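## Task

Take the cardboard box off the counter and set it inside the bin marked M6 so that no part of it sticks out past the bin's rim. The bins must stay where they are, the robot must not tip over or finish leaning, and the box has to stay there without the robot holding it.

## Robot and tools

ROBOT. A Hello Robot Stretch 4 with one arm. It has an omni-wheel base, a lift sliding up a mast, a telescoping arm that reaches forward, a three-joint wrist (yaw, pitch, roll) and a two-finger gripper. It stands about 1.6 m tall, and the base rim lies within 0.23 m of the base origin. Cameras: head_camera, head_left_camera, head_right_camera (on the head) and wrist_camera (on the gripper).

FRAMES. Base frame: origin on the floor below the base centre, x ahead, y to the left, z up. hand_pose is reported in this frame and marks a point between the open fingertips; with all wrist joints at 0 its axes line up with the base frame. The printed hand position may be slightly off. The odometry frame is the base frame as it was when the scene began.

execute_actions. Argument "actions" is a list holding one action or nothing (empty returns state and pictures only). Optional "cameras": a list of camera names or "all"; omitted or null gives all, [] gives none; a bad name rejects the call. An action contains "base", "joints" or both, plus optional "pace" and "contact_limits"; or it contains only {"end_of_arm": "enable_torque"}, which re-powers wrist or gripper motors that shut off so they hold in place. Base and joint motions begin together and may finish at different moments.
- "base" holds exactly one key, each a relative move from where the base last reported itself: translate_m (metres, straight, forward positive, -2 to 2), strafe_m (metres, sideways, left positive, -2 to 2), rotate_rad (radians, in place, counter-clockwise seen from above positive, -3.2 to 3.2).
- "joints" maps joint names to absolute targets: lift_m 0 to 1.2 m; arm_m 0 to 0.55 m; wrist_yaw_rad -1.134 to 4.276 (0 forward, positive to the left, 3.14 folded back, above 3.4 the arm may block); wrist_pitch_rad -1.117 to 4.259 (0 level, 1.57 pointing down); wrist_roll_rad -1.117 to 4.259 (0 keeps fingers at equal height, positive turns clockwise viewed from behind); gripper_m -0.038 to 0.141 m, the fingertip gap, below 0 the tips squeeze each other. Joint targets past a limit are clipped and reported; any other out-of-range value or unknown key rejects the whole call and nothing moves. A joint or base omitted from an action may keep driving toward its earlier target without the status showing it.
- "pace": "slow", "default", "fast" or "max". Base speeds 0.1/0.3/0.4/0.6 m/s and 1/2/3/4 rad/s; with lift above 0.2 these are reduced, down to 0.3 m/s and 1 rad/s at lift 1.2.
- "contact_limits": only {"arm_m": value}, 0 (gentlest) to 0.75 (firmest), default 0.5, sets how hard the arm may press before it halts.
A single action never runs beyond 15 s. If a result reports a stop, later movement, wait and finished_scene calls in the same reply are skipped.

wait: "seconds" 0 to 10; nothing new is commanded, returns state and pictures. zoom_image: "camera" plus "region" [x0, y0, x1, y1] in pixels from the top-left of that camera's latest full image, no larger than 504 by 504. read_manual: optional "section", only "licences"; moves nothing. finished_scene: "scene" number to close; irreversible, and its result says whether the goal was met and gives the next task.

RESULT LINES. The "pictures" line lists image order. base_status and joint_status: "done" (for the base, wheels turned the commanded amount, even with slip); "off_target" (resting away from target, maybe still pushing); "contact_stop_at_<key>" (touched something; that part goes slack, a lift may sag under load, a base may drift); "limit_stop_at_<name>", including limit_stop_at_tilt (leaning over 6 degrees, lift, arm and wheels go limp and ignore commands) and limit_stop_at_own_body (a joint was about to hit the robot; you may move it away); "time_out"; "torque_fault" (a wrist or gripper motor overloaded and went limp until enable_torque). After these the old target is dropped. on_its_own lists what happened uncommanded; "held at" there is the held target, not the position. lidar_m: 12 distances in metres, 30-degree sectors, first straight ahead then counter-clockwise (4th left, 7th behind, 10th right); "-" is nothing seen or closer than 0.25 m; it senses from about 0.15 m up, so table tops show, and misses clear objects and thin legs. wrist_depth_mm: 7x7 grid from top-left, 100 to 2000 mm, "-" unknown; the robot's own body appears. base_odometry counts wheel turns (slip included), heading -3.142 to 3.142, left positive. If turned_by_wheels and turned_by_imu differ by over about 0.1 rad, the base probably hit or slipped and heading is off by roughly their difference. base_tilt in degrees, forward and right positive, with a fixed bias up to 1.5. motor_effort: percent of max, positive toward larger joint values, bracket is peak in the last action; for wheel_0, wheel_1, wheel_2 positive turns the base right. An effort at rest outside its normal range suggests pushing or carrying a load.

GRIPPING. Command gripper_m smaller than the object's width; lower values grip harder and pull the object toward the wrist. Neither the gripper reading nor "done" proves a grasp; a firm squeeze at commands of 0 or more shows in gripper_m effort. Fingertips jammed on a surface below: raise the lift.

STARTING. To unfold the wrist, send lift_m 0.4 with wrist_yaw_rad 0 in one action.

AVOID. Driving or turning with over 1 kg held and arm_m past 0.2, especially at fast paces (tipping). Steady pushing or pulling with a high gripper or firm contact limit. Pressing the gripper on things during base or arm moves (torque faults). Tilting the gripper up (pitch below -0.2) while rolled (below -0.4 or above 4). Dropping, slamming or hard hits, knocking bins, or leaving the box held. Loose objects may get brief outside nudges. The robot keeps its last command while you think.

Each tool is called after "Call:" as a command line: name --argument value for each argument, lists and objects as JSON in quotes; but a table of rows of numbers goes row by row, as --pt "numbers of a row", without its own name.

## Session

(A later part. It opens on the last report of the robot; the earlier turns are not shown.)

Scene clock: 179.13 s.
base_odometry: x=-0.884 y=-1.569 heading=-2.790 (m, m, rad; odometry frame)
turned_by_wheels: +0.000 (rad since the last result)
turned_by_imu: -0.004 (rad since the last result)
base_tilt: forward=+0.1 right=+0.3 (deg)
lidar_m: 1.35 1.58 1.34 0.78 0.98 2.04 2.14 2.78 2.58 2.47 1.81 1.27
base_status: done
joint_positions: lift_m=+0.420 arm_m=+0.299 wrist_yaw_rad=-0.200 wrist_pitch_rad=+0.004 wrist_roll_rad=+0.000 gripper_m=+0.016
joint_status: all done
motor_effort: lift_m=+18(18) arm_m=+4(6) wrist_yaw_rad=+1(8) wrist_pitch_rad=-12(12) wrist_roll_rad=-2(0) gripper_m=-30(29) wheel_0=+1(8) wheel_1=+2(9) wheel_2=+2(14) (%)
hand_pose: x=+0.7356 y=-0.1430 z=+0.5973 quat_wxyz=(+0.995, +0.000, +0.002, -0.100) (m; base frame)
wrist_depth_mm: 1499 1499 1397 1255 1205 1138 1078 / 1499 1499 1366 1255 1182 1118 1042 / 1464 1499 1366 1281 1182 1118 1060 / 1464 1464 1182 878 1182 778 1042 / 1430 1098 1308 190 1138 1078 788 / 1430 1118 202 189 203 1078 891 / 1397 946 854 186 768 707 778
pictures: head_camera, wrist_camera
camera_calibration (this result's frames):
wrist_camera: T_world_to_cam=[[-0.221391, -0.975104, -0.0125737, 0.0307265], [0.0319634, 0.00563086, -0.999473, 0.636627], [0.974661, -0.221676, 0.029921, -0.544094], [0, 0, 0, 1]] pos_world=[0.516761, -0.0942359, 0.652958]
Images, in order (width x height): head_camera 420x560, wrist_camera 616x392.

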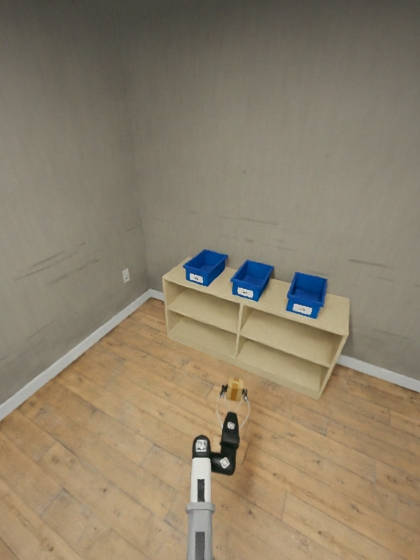

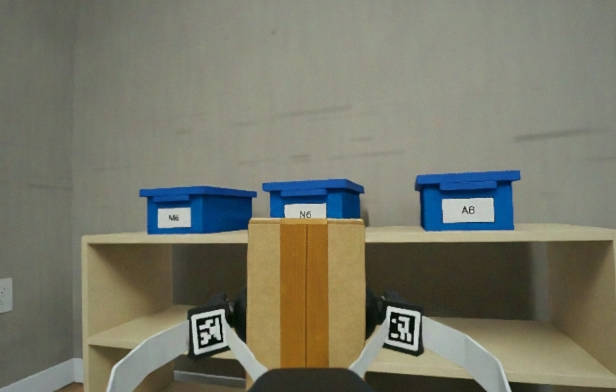

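Call:
execute_actions --actions '[{"base": {"translate_m": 0.92}, "joints": {"lift_m": 0.92, "wrist_yaw_rad": 1.07, "wrist_pitch_rad": 1.57, "wrist_roll_rad": 0.0}, "pace": "fast"}]'

Scene clock: 212.13 s.
base_odometry: x=-1.747 y=-1.886 heading=-2.790 (m, m, rad; odometry frame)
turned_by_wheels: +0.000 (rad since the last result)
turned_by_imu: -0.002 (rad since the last result)
base_tilt: forward=+0.0 right=+0.2 (deg)
lidar_m: 0.45 0.63 1.05 1.11 1.19 1.16 2.96 3.21 3.04 0.71 0.50 0.45
base_status: done
joint_positions: lift_m=+0.920 arm_m=+0.299 wrist_yaw_rad=+1.070 wrist_pitch_rad=+1.570 wrist_roll_rad=+0.000 gripper_m=+0.016
joint_status: all done
motor_effort: lift_m=+24(27) arm_m=+4(4) wrist_yaw_rad=+1(9) wrist_pitch_rad=-2(10) wrist_roll_rad=-1(3) gripper_m=-31(28) wheel_0=+0(7) wheel_1=+0(10) wheel_2=+1(12) (%)
hand_pose: x=+0.5469 y=-0.0418 z=+0.8094 quat_wxyz=(+0.609, -0.360, +0.608, +0.361) (m; base frame)
wrist_depth_mm: 1078 1078 1078 442 442 445 449 / 1078 1078 1042 436 399 394 364 / 1060 1042 1060 433 436 430 404 / 1060 1078 1060 427 427 427 402 / 1060 1042 1042 191 430 427 382 / 820 820 201 187 203 424 424 / 809 798 1042 187 421 421 421
pictures: head_camera, head_left_camera, head_right_camera, wrist_camera
camera_calibration (this result's frames):
wrist_camera: T_world_to_cam=[[0.870658, -0.491335, 0.0233226, -0.515865], [-0.490471, -0.87077, -0.0345922, 0.322202], [0.0373049, 0.0186789, -0.999129, 1.01143], [0, 0, 0, 1]] pos_world=[0.569442, 0.0082091, 1.03372]
Images, in order (width x height): head_camera 420x560, head_left_camera 420x672, head_right_camera 420x672, wrist_camera 616x392.

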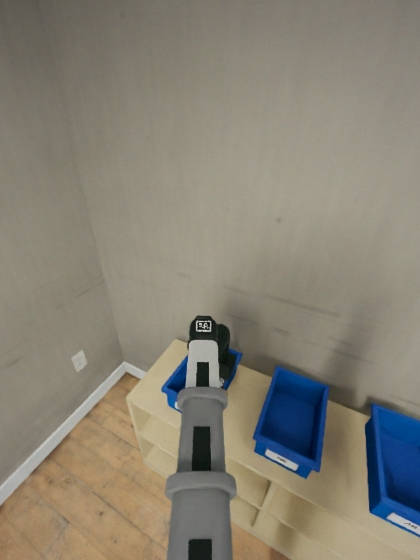

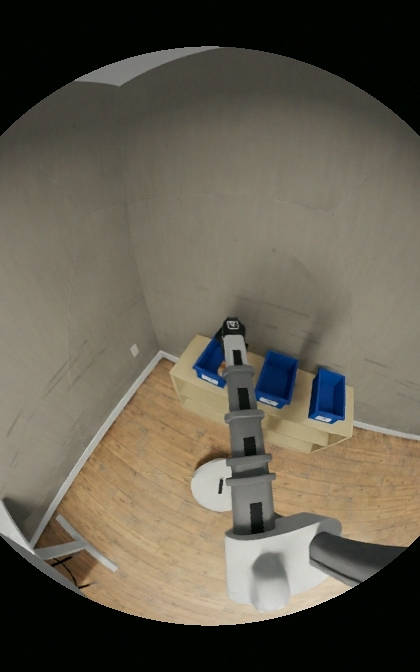

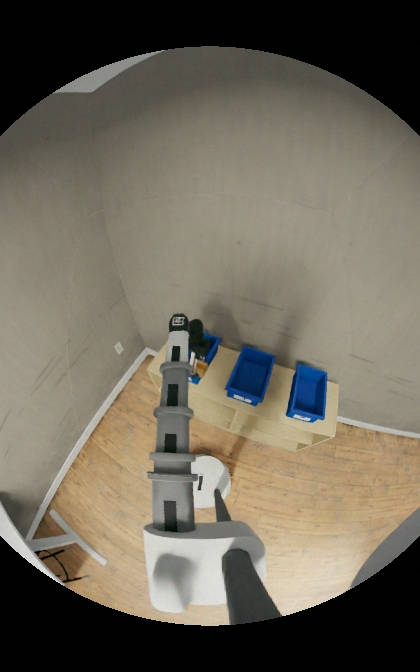

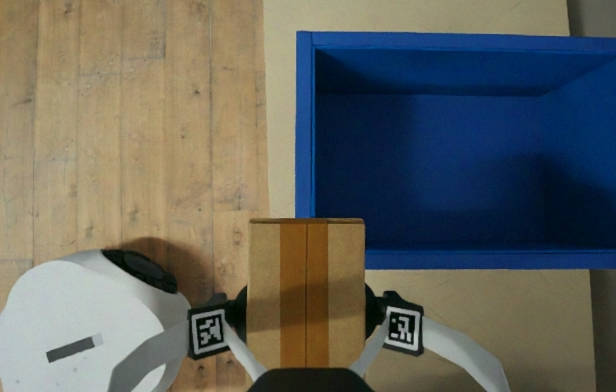

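Call:
execute_actions --actions '[{"joints": {"arm_m": 0.495, "lift_m": 0.87}, "pace": "fast"}]' --cameras '["head_right_camera", "wrist_camera"]'

Scene clock: 224.07 s.
base_odometry: x=-1.747 y=-1.886 heading=-2.790 (m, m, rad; odometry frame)
turned_by_wheels: +0.000 (rad since the last result)
turned_by_imu: +0.001 (rad since the last result)
base_tilt: forward=+0.1 right=+0.2 (deg)
lidar_m: 0.47 0.64 1.09 1.12 1.19 1.13 2.96 3.22 3.05 0.72 0.49 0.46
base_status: not commanded
joint_positions: lift_m=+0.870 arm_m=+0.494 wrist_yaw_rad=+1.070 wrist_pitch_rad=+1.570 wrist_roll_rad=+0.000 gripper_m=+0.016
joint_status: all done
motor_effort: lift_m=+16(22) arm_m=+5(5) wrist_yaw_rad=+1(2) wrist_pitch_rad=-1(3) wrist_roll_rad=-1(1) gripper_m=-29(29) wheel_0=-1(1) wheel_1=+0(0) wheel_2=+1(2) (%)
hand_pose: x=+0.7419 y=-0.0418 z=+0.7600 quat_wxyz=(+0.609, -0.360, +0.608, +0.361) (m; base frame)
wrist_depth_mm: 1008 387 384 389 392 404 301 / 991 382 384 384 384 387 297 / 1008 265 264 264 260 368 301 / 627 351 375 375 377 345 303 / 621 353 373 190 375 347 306 / 270 353 201 189 202 349 306 / 254 265 267 187 270 254 314
pictures: head_right_camera, wrist_camera
camera_calibration (this result's frames):
wrist_camera: T_world_to_cam=[[0.870701, -0.491259, 0.0233215, -0.684467], [-0.490392, -0.870812, -0.0346762, 0.416143], [0.0373436, 0.0187559, -0.999126, 0.954831], [0, 0, 0, 1]] pos_world=[0.764383, 0.00822292, 0.98439]
Images, in order (width x height): head_right_camera 420x672, wrist_camera 616x392.

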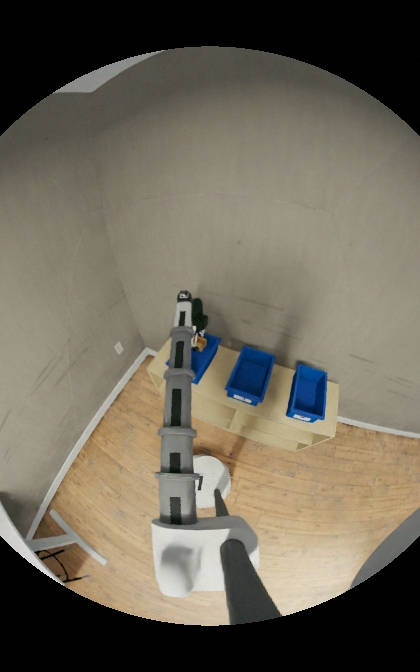

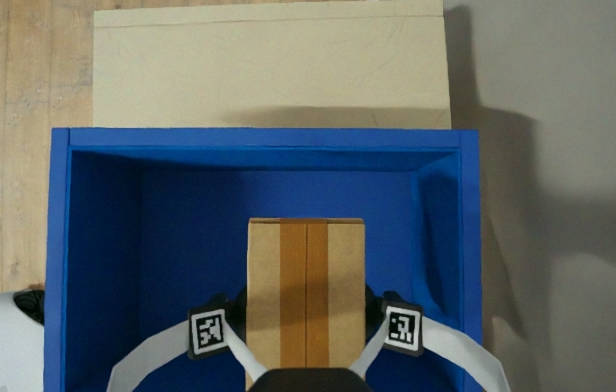

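Call:
zoom_image --camera "wrist_camera" --region '[30, 110, 500, 392]'

Call:
zoom_image --camera "head_right_camera" --region '[140, 280, 280, 420]'

Region (30, 110, 500, 392) of wrist_camera's 616x392 image, scaled by 1.072; it fills the top 302 rows of this view, and the rest is white.

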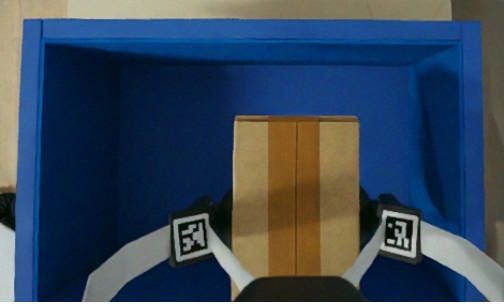

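Region (140, 280, 280, 420) of head_right_camera's 420x672 image, scaled by 3.600, with more detail than that image has.

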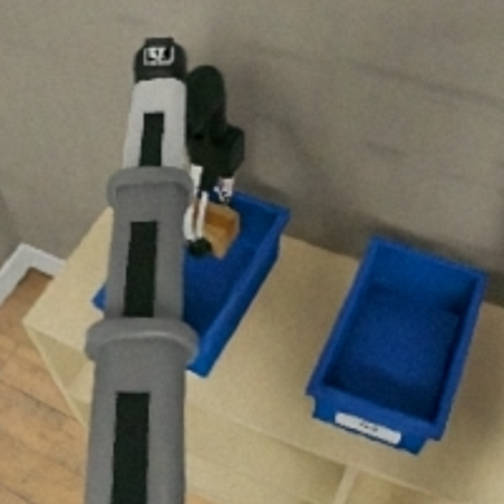

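Call:
zoom_image --camera "wrist_camera" --region '[40, 280, 260, 392]'

Region (40, 280, 260, 392) of wrist_camera's 616x392 image, scaled by 2.291; it fills the top 257 rows of this view, and the rest is white.

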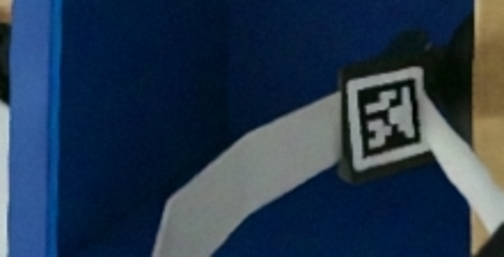

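Call:
execute_actions --actions '[{"joints": {"lift_m": 0.75}}]' --cameras '["head_right_camera", "wrist_camera"]'

Scene clock: 248.77 s.
base_odometry: x=-1.747 y=-1.886 heading=-2.790 (m, m, rad; odometry frame)
turned_by_wheels: +0.000 (rad since the last result)
turned_by_imu: +0.001 (rad since the last result)
base_tilt: forward=+0.1 right=+0.3 (deg)
lidar_m: 0.46 0.65 1.06 1.10 1.18 1.15 2.93 3.20 3.06 0.72 0.50 0.44
base_status: not commanded
joint_positions: lift_m=+0.750 arm_m=+0.494 wrist_yaw_rad=+1.070 wrist_pitch_rad=+1.570 wrist_roll_rad=+0.000 gripper_m=+0.016
joint_status: all done
motor_effort: lift_m=+15(13) arm_m=+4(5) wrist_yaw_rad=+1(2) wrist_pitch_rad=-2(2) wrist_roll_rad=+0(2) gripper_m=-29(30) wheel_0=-1(0) wheel_1=+0(1) wheel_2=+1(1) (%)
hand_pose: x=+0.7419 y=-0.0418 z=+0.6401 quat_wxyz=(+0.609, -0.360, +0.608, +0.361) (m; base frame)
wrist_depth_mm: 264 263 264 265 266 267 300 / 139 139 140 141 141 141 141 / 213 225 225 224 223 194 163 / 236 253 254 255 256 221 163 / 235 251 253 190 254 221 163 / 236 249 202 189 202 220 162 / 241 247 246 187 250 180 161
pictures: head_right_camera, wrist_camera
camera_calibration (this result's frames):
wrist_camera: T_world_to_cam=[[0.870701, -0.491259, 0.0233215, -0.681672], [-0.490392, -0.870812, -0.0346761, 0.411984], [0.0373435, 0.0187558, -0.999126, 0.834977], [0, 0, 0, 1]] pos_world=[0.764385, 0.00822291, 0.864432]
Images, in order (width x height): head_right_camera 420x672, wrist_camera 616x392.

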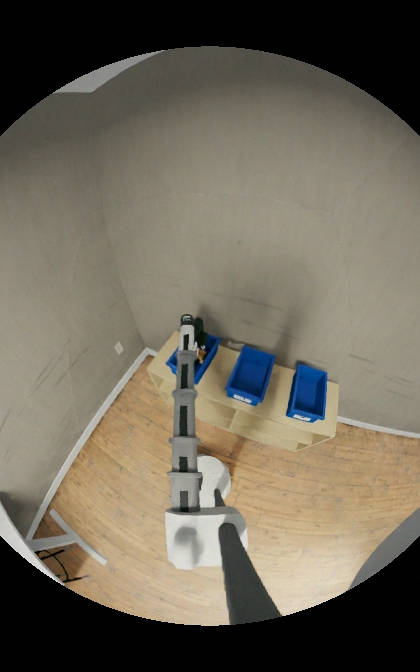

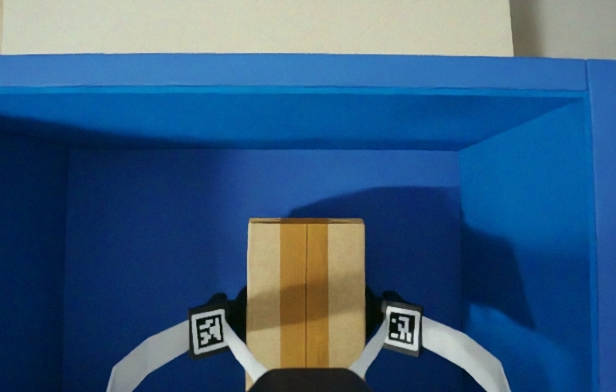

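Call:
execute_actions --actions '[{"joints": {"gripper_m": 0.08}}]' --cameras '["head_right_camera", "wrist_camera"]'

Scene clock: 252.47 s.
base_odometry: x=-1.747 y=-1.886 heading=-2.790 (m, m, rad; odometry frame)
turned_by_wheels: +0.000 (rad since the last result)
turned_by_imu: +0.001 (rad since the last result)
base_tilt: forward=+0.1 right=+0.3 (deg)
lidar_m: 0.47 0.66 1.07 1.11 1.19 1.15 2.92 3.19 3.05 0.70 0.49 0.44
base_status: not commanded
joint_positions: lift_m=+0.750 arm_m=+0.494 wrist_yaw_rad=+1.070 wrist_pitch_rad=+1.570 wrist_roll_rad=+0.000 gripper_m=+0.080
joint_status: all done
motor_effort: lift_m=+15(15) arm_m=+4(4) wrist_yaw_rad=+1(2) wrist_pitch_rad=-2(2) wrist_roll_rad=+0(2) gripper_m=-2(28) wheel_0=-1(1) wheel_1=+0(0) wheel_2=+1(1) (%)
hand_pose: x=+0.7419 y=-0.0418 z=+0.6401 quat_wxyz=(+0.609, -0.360, +0.608, +0.361) (m; base frame)
wrist_depth_mm: 264 264 264 266 265 267 300 / 139 140 140 141 141 141 141 / 213 224 224 224 224 194 163 / 236 253 255 256 256 221 163 / 236 252 253 203 254 221 162 / 236 250 208 202 203 220 162 / 240 248 247 153 250 191 161
pictures: head_right_camera, wrist_camera
camera_calibration (this result's frames):
wrist_camera: T_world_to_cam=[[0.870702, -0.491259, 0.0233217, -0.681673], [-0.490393, -0.870812, -0.03466, 0.41197], [0.0373358, 0.0187417, -0.999127, 0.834983], [0, 0, 0, 1]] pos_world=[0.764386, 0.00822201, 0.864431]
Images, in order (width x height): head_right_camera 420x672, wrist_camera 616x392.

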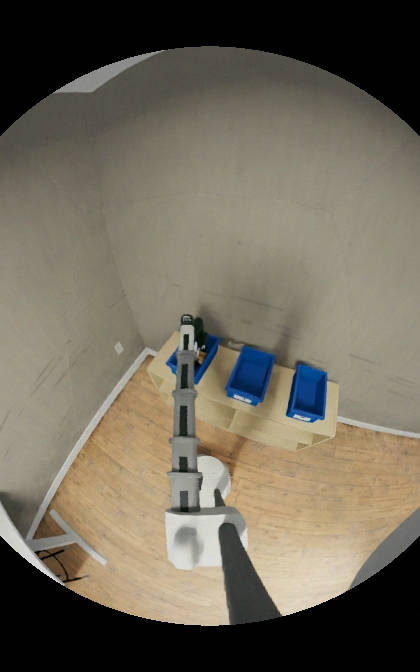

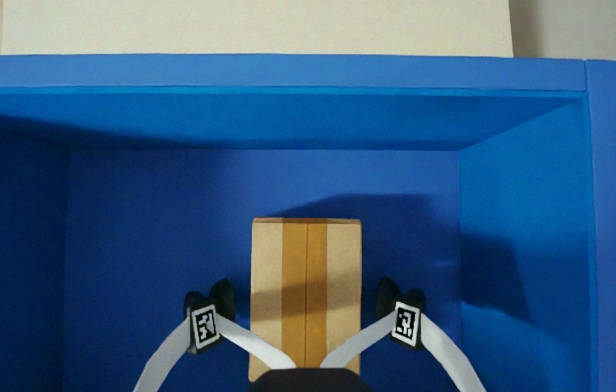

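Call:
execute_actions --actions '[{"joints": {"lift_m": 0.87}, "pace": "fast"}]' --cameras '["wrist_camera"]'

Call:
execute_actions --actions '[{"joints": {"arm_m": 0.0, "wrist_yaw_rad": 0.3, "wrist_pitch_rad": 0.9}, "pace": "fast"}]'

Scene clock: 258.07 s.
base_odometry: x=-1.747 y=-1.886 heading=-2.790 (m, m, rad; odometry frame)
turned_by_wheels: +0.000 (rad since the last result)
turned_by_imu: +0.001 (rad since the last result)
base_tilt: forward=+0.1 right=+0.3 (deg)
lidar_m: 0.47 0.64 1.07 1.11 1.19 1.15 2.95 3.19 3.05 0.71 0.47 0.44
base_status: not commanded
joint_positions: lift_m=+0.870 arm_m=+0.494 wrist_yaw_rad=+1.070 wrist_pitch_rad=+1.570 wrist_roll_rad=+0.000 gripper_m=+0.080
joint_status: all done
motor_effort: lift_m=+23(25) arm_m=+4(4) wrist_yaw_rad=+2(2) wrist_pitch_rad=-2(2) wrist_roll_rad=+1(1) gripper_m=-2(3) wheel_0=+0(0) wheel_1=+0(0) wheel_2=+1(1) (%)
hand_pose: x=+0.7419 y=-0.0418 z=+0.7594 quat_wxyz=(+0.609, -0.360, +0.608, +0.361) (m; base frame)
wrist_depth_mm: 1025 389 387 392 389 407 298 / 1025 387 384 387 387 384 297 / 991 264 264 263 260 368 300 / 634 351 375 375 377 347 303 / 615 353 373 322 373 349 304 / 271 351 218 320 216 349 304 / 255 286 287 153 290 351 314
pictures: wrist_camera
camera_calibration (this result's frames):
wrist_camera: T_world_to_cam=[[0.870701, -0.491259, 0.0233217, -0.684458], [-0.490393, -0.870812, -0.0346598, 0.416107], [0.0373358, 0.0187416, -0.999127, 0.954182], [0, 0, 0, 1]] pos_world=[0.764389, 0.00822201, 0.983734]
Images, in order (width x height): wrist_camera 616x392.

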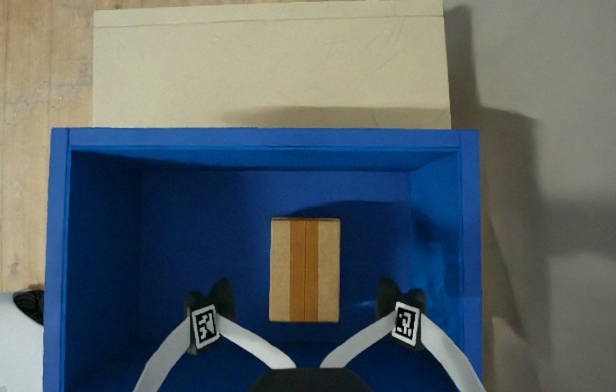

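Scene clock: 260.17 s.
base_odometry: x=-1.747 y=-1.886 heading=-2.790 (m, m, rad; odometry frame)
turned_by_wheels: +0.000 (rad since the last result)
turned_by_imu: +0.001 (rad since the last result)
base_tilt: forward=+0.1 right=+0.3 (deg)
lidar_m: 0.48 0.61 1.07 1.10 1.18 1.15 2.93 3.23 3.05 0.70 0.47 0.43
base_status: not commanded
joint_positions: lift_m=+0.870 arm_m=+0.001 wrist_yaw_rad=+0.300 wrist_pitch_rad=+0.902 wrist_roll_rad=+0.000 gripper_m=+0.080
joint_status: all done
motor_effort: lift_m=+23(24) arm_m=-4(6) wrist_yaw_rad=-1(7) wrist_pitch_rad=-7(9) wrist_roll_rad=-1(2) gripper_m=-2(3) wheel_0=-1(1) wheel_1=+0(1) wheel_2=+1(1) (%)
hand_pose: x=+0.3684 y=-0.0307 z=+0.8215 quat_wxyz=(+0.890, -0.065, +0.431, +0.134) (m; base frame)
wrist_depth_mm: 866 991 1098 866 683 580 512 / 917 1060 1229 621 647 609 554 / 976 1182 640 603 574 640 591 / 1060 1281 732 521 539 569 530 / 1138 1255 878 539 504 492 500 / 1118 1098 217 750 217 394 445 / 1008 976 976 152 647 394 351
pictures: head_camera, head_left_camera, head_right_camera, wrist_camera
camera_calibration (this result's frames):
wrist_camera: T_world_to_cam=[[0.271893, -0.962272, 0.0103603, -0.138421], [-0.7324, -0.213901, -0.646402, 0.856692], [0.624231, 0.168164, -0.762926, 0.624348], [0, 0, 0, 1]] pos_world=[0.27534, -0.0549442, 1.03153]
Images, in order (width x height): head_camera 420x560, head_left_camera 420x672, head_right_camera 420x672, wrist_camera 616x392.

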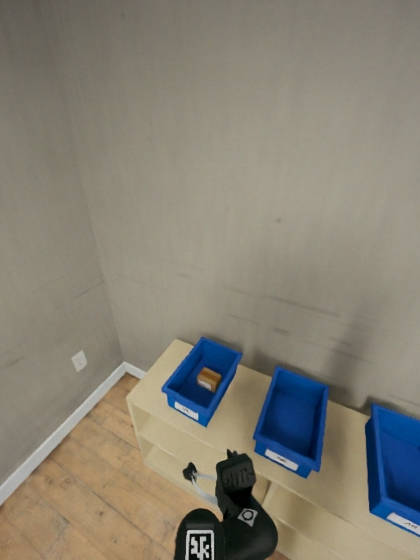

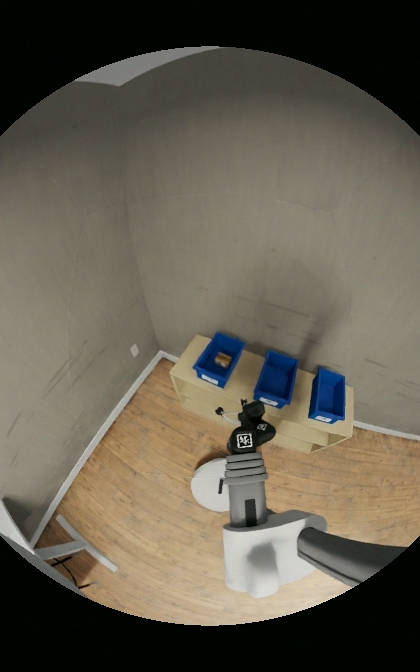

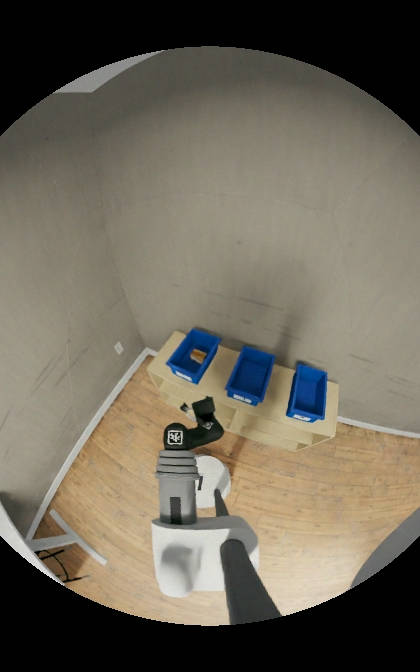

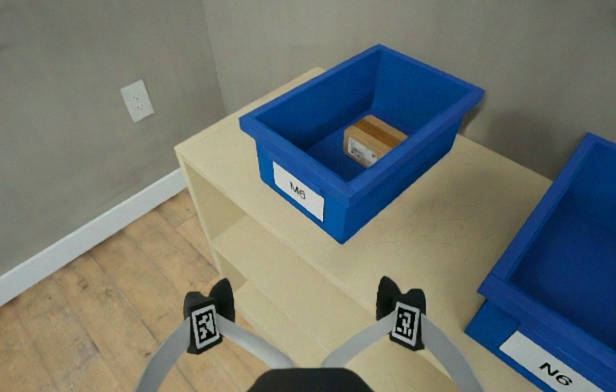

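The label reads "M6" and the box is resting inside the bin. I'll zoom in to confirm before finishing the scene.

Call:
zoom_image --camera "wrist_camera" --region '[230, 40, 500, 250]'

Region (230, 40, 500, 250) of wrist_camera's 616x392 image, scaled by 1.867.

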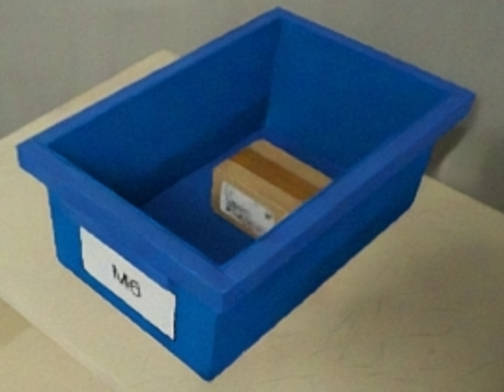

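Call:
finished_scene --scene 1

The scene is finished: the task was done.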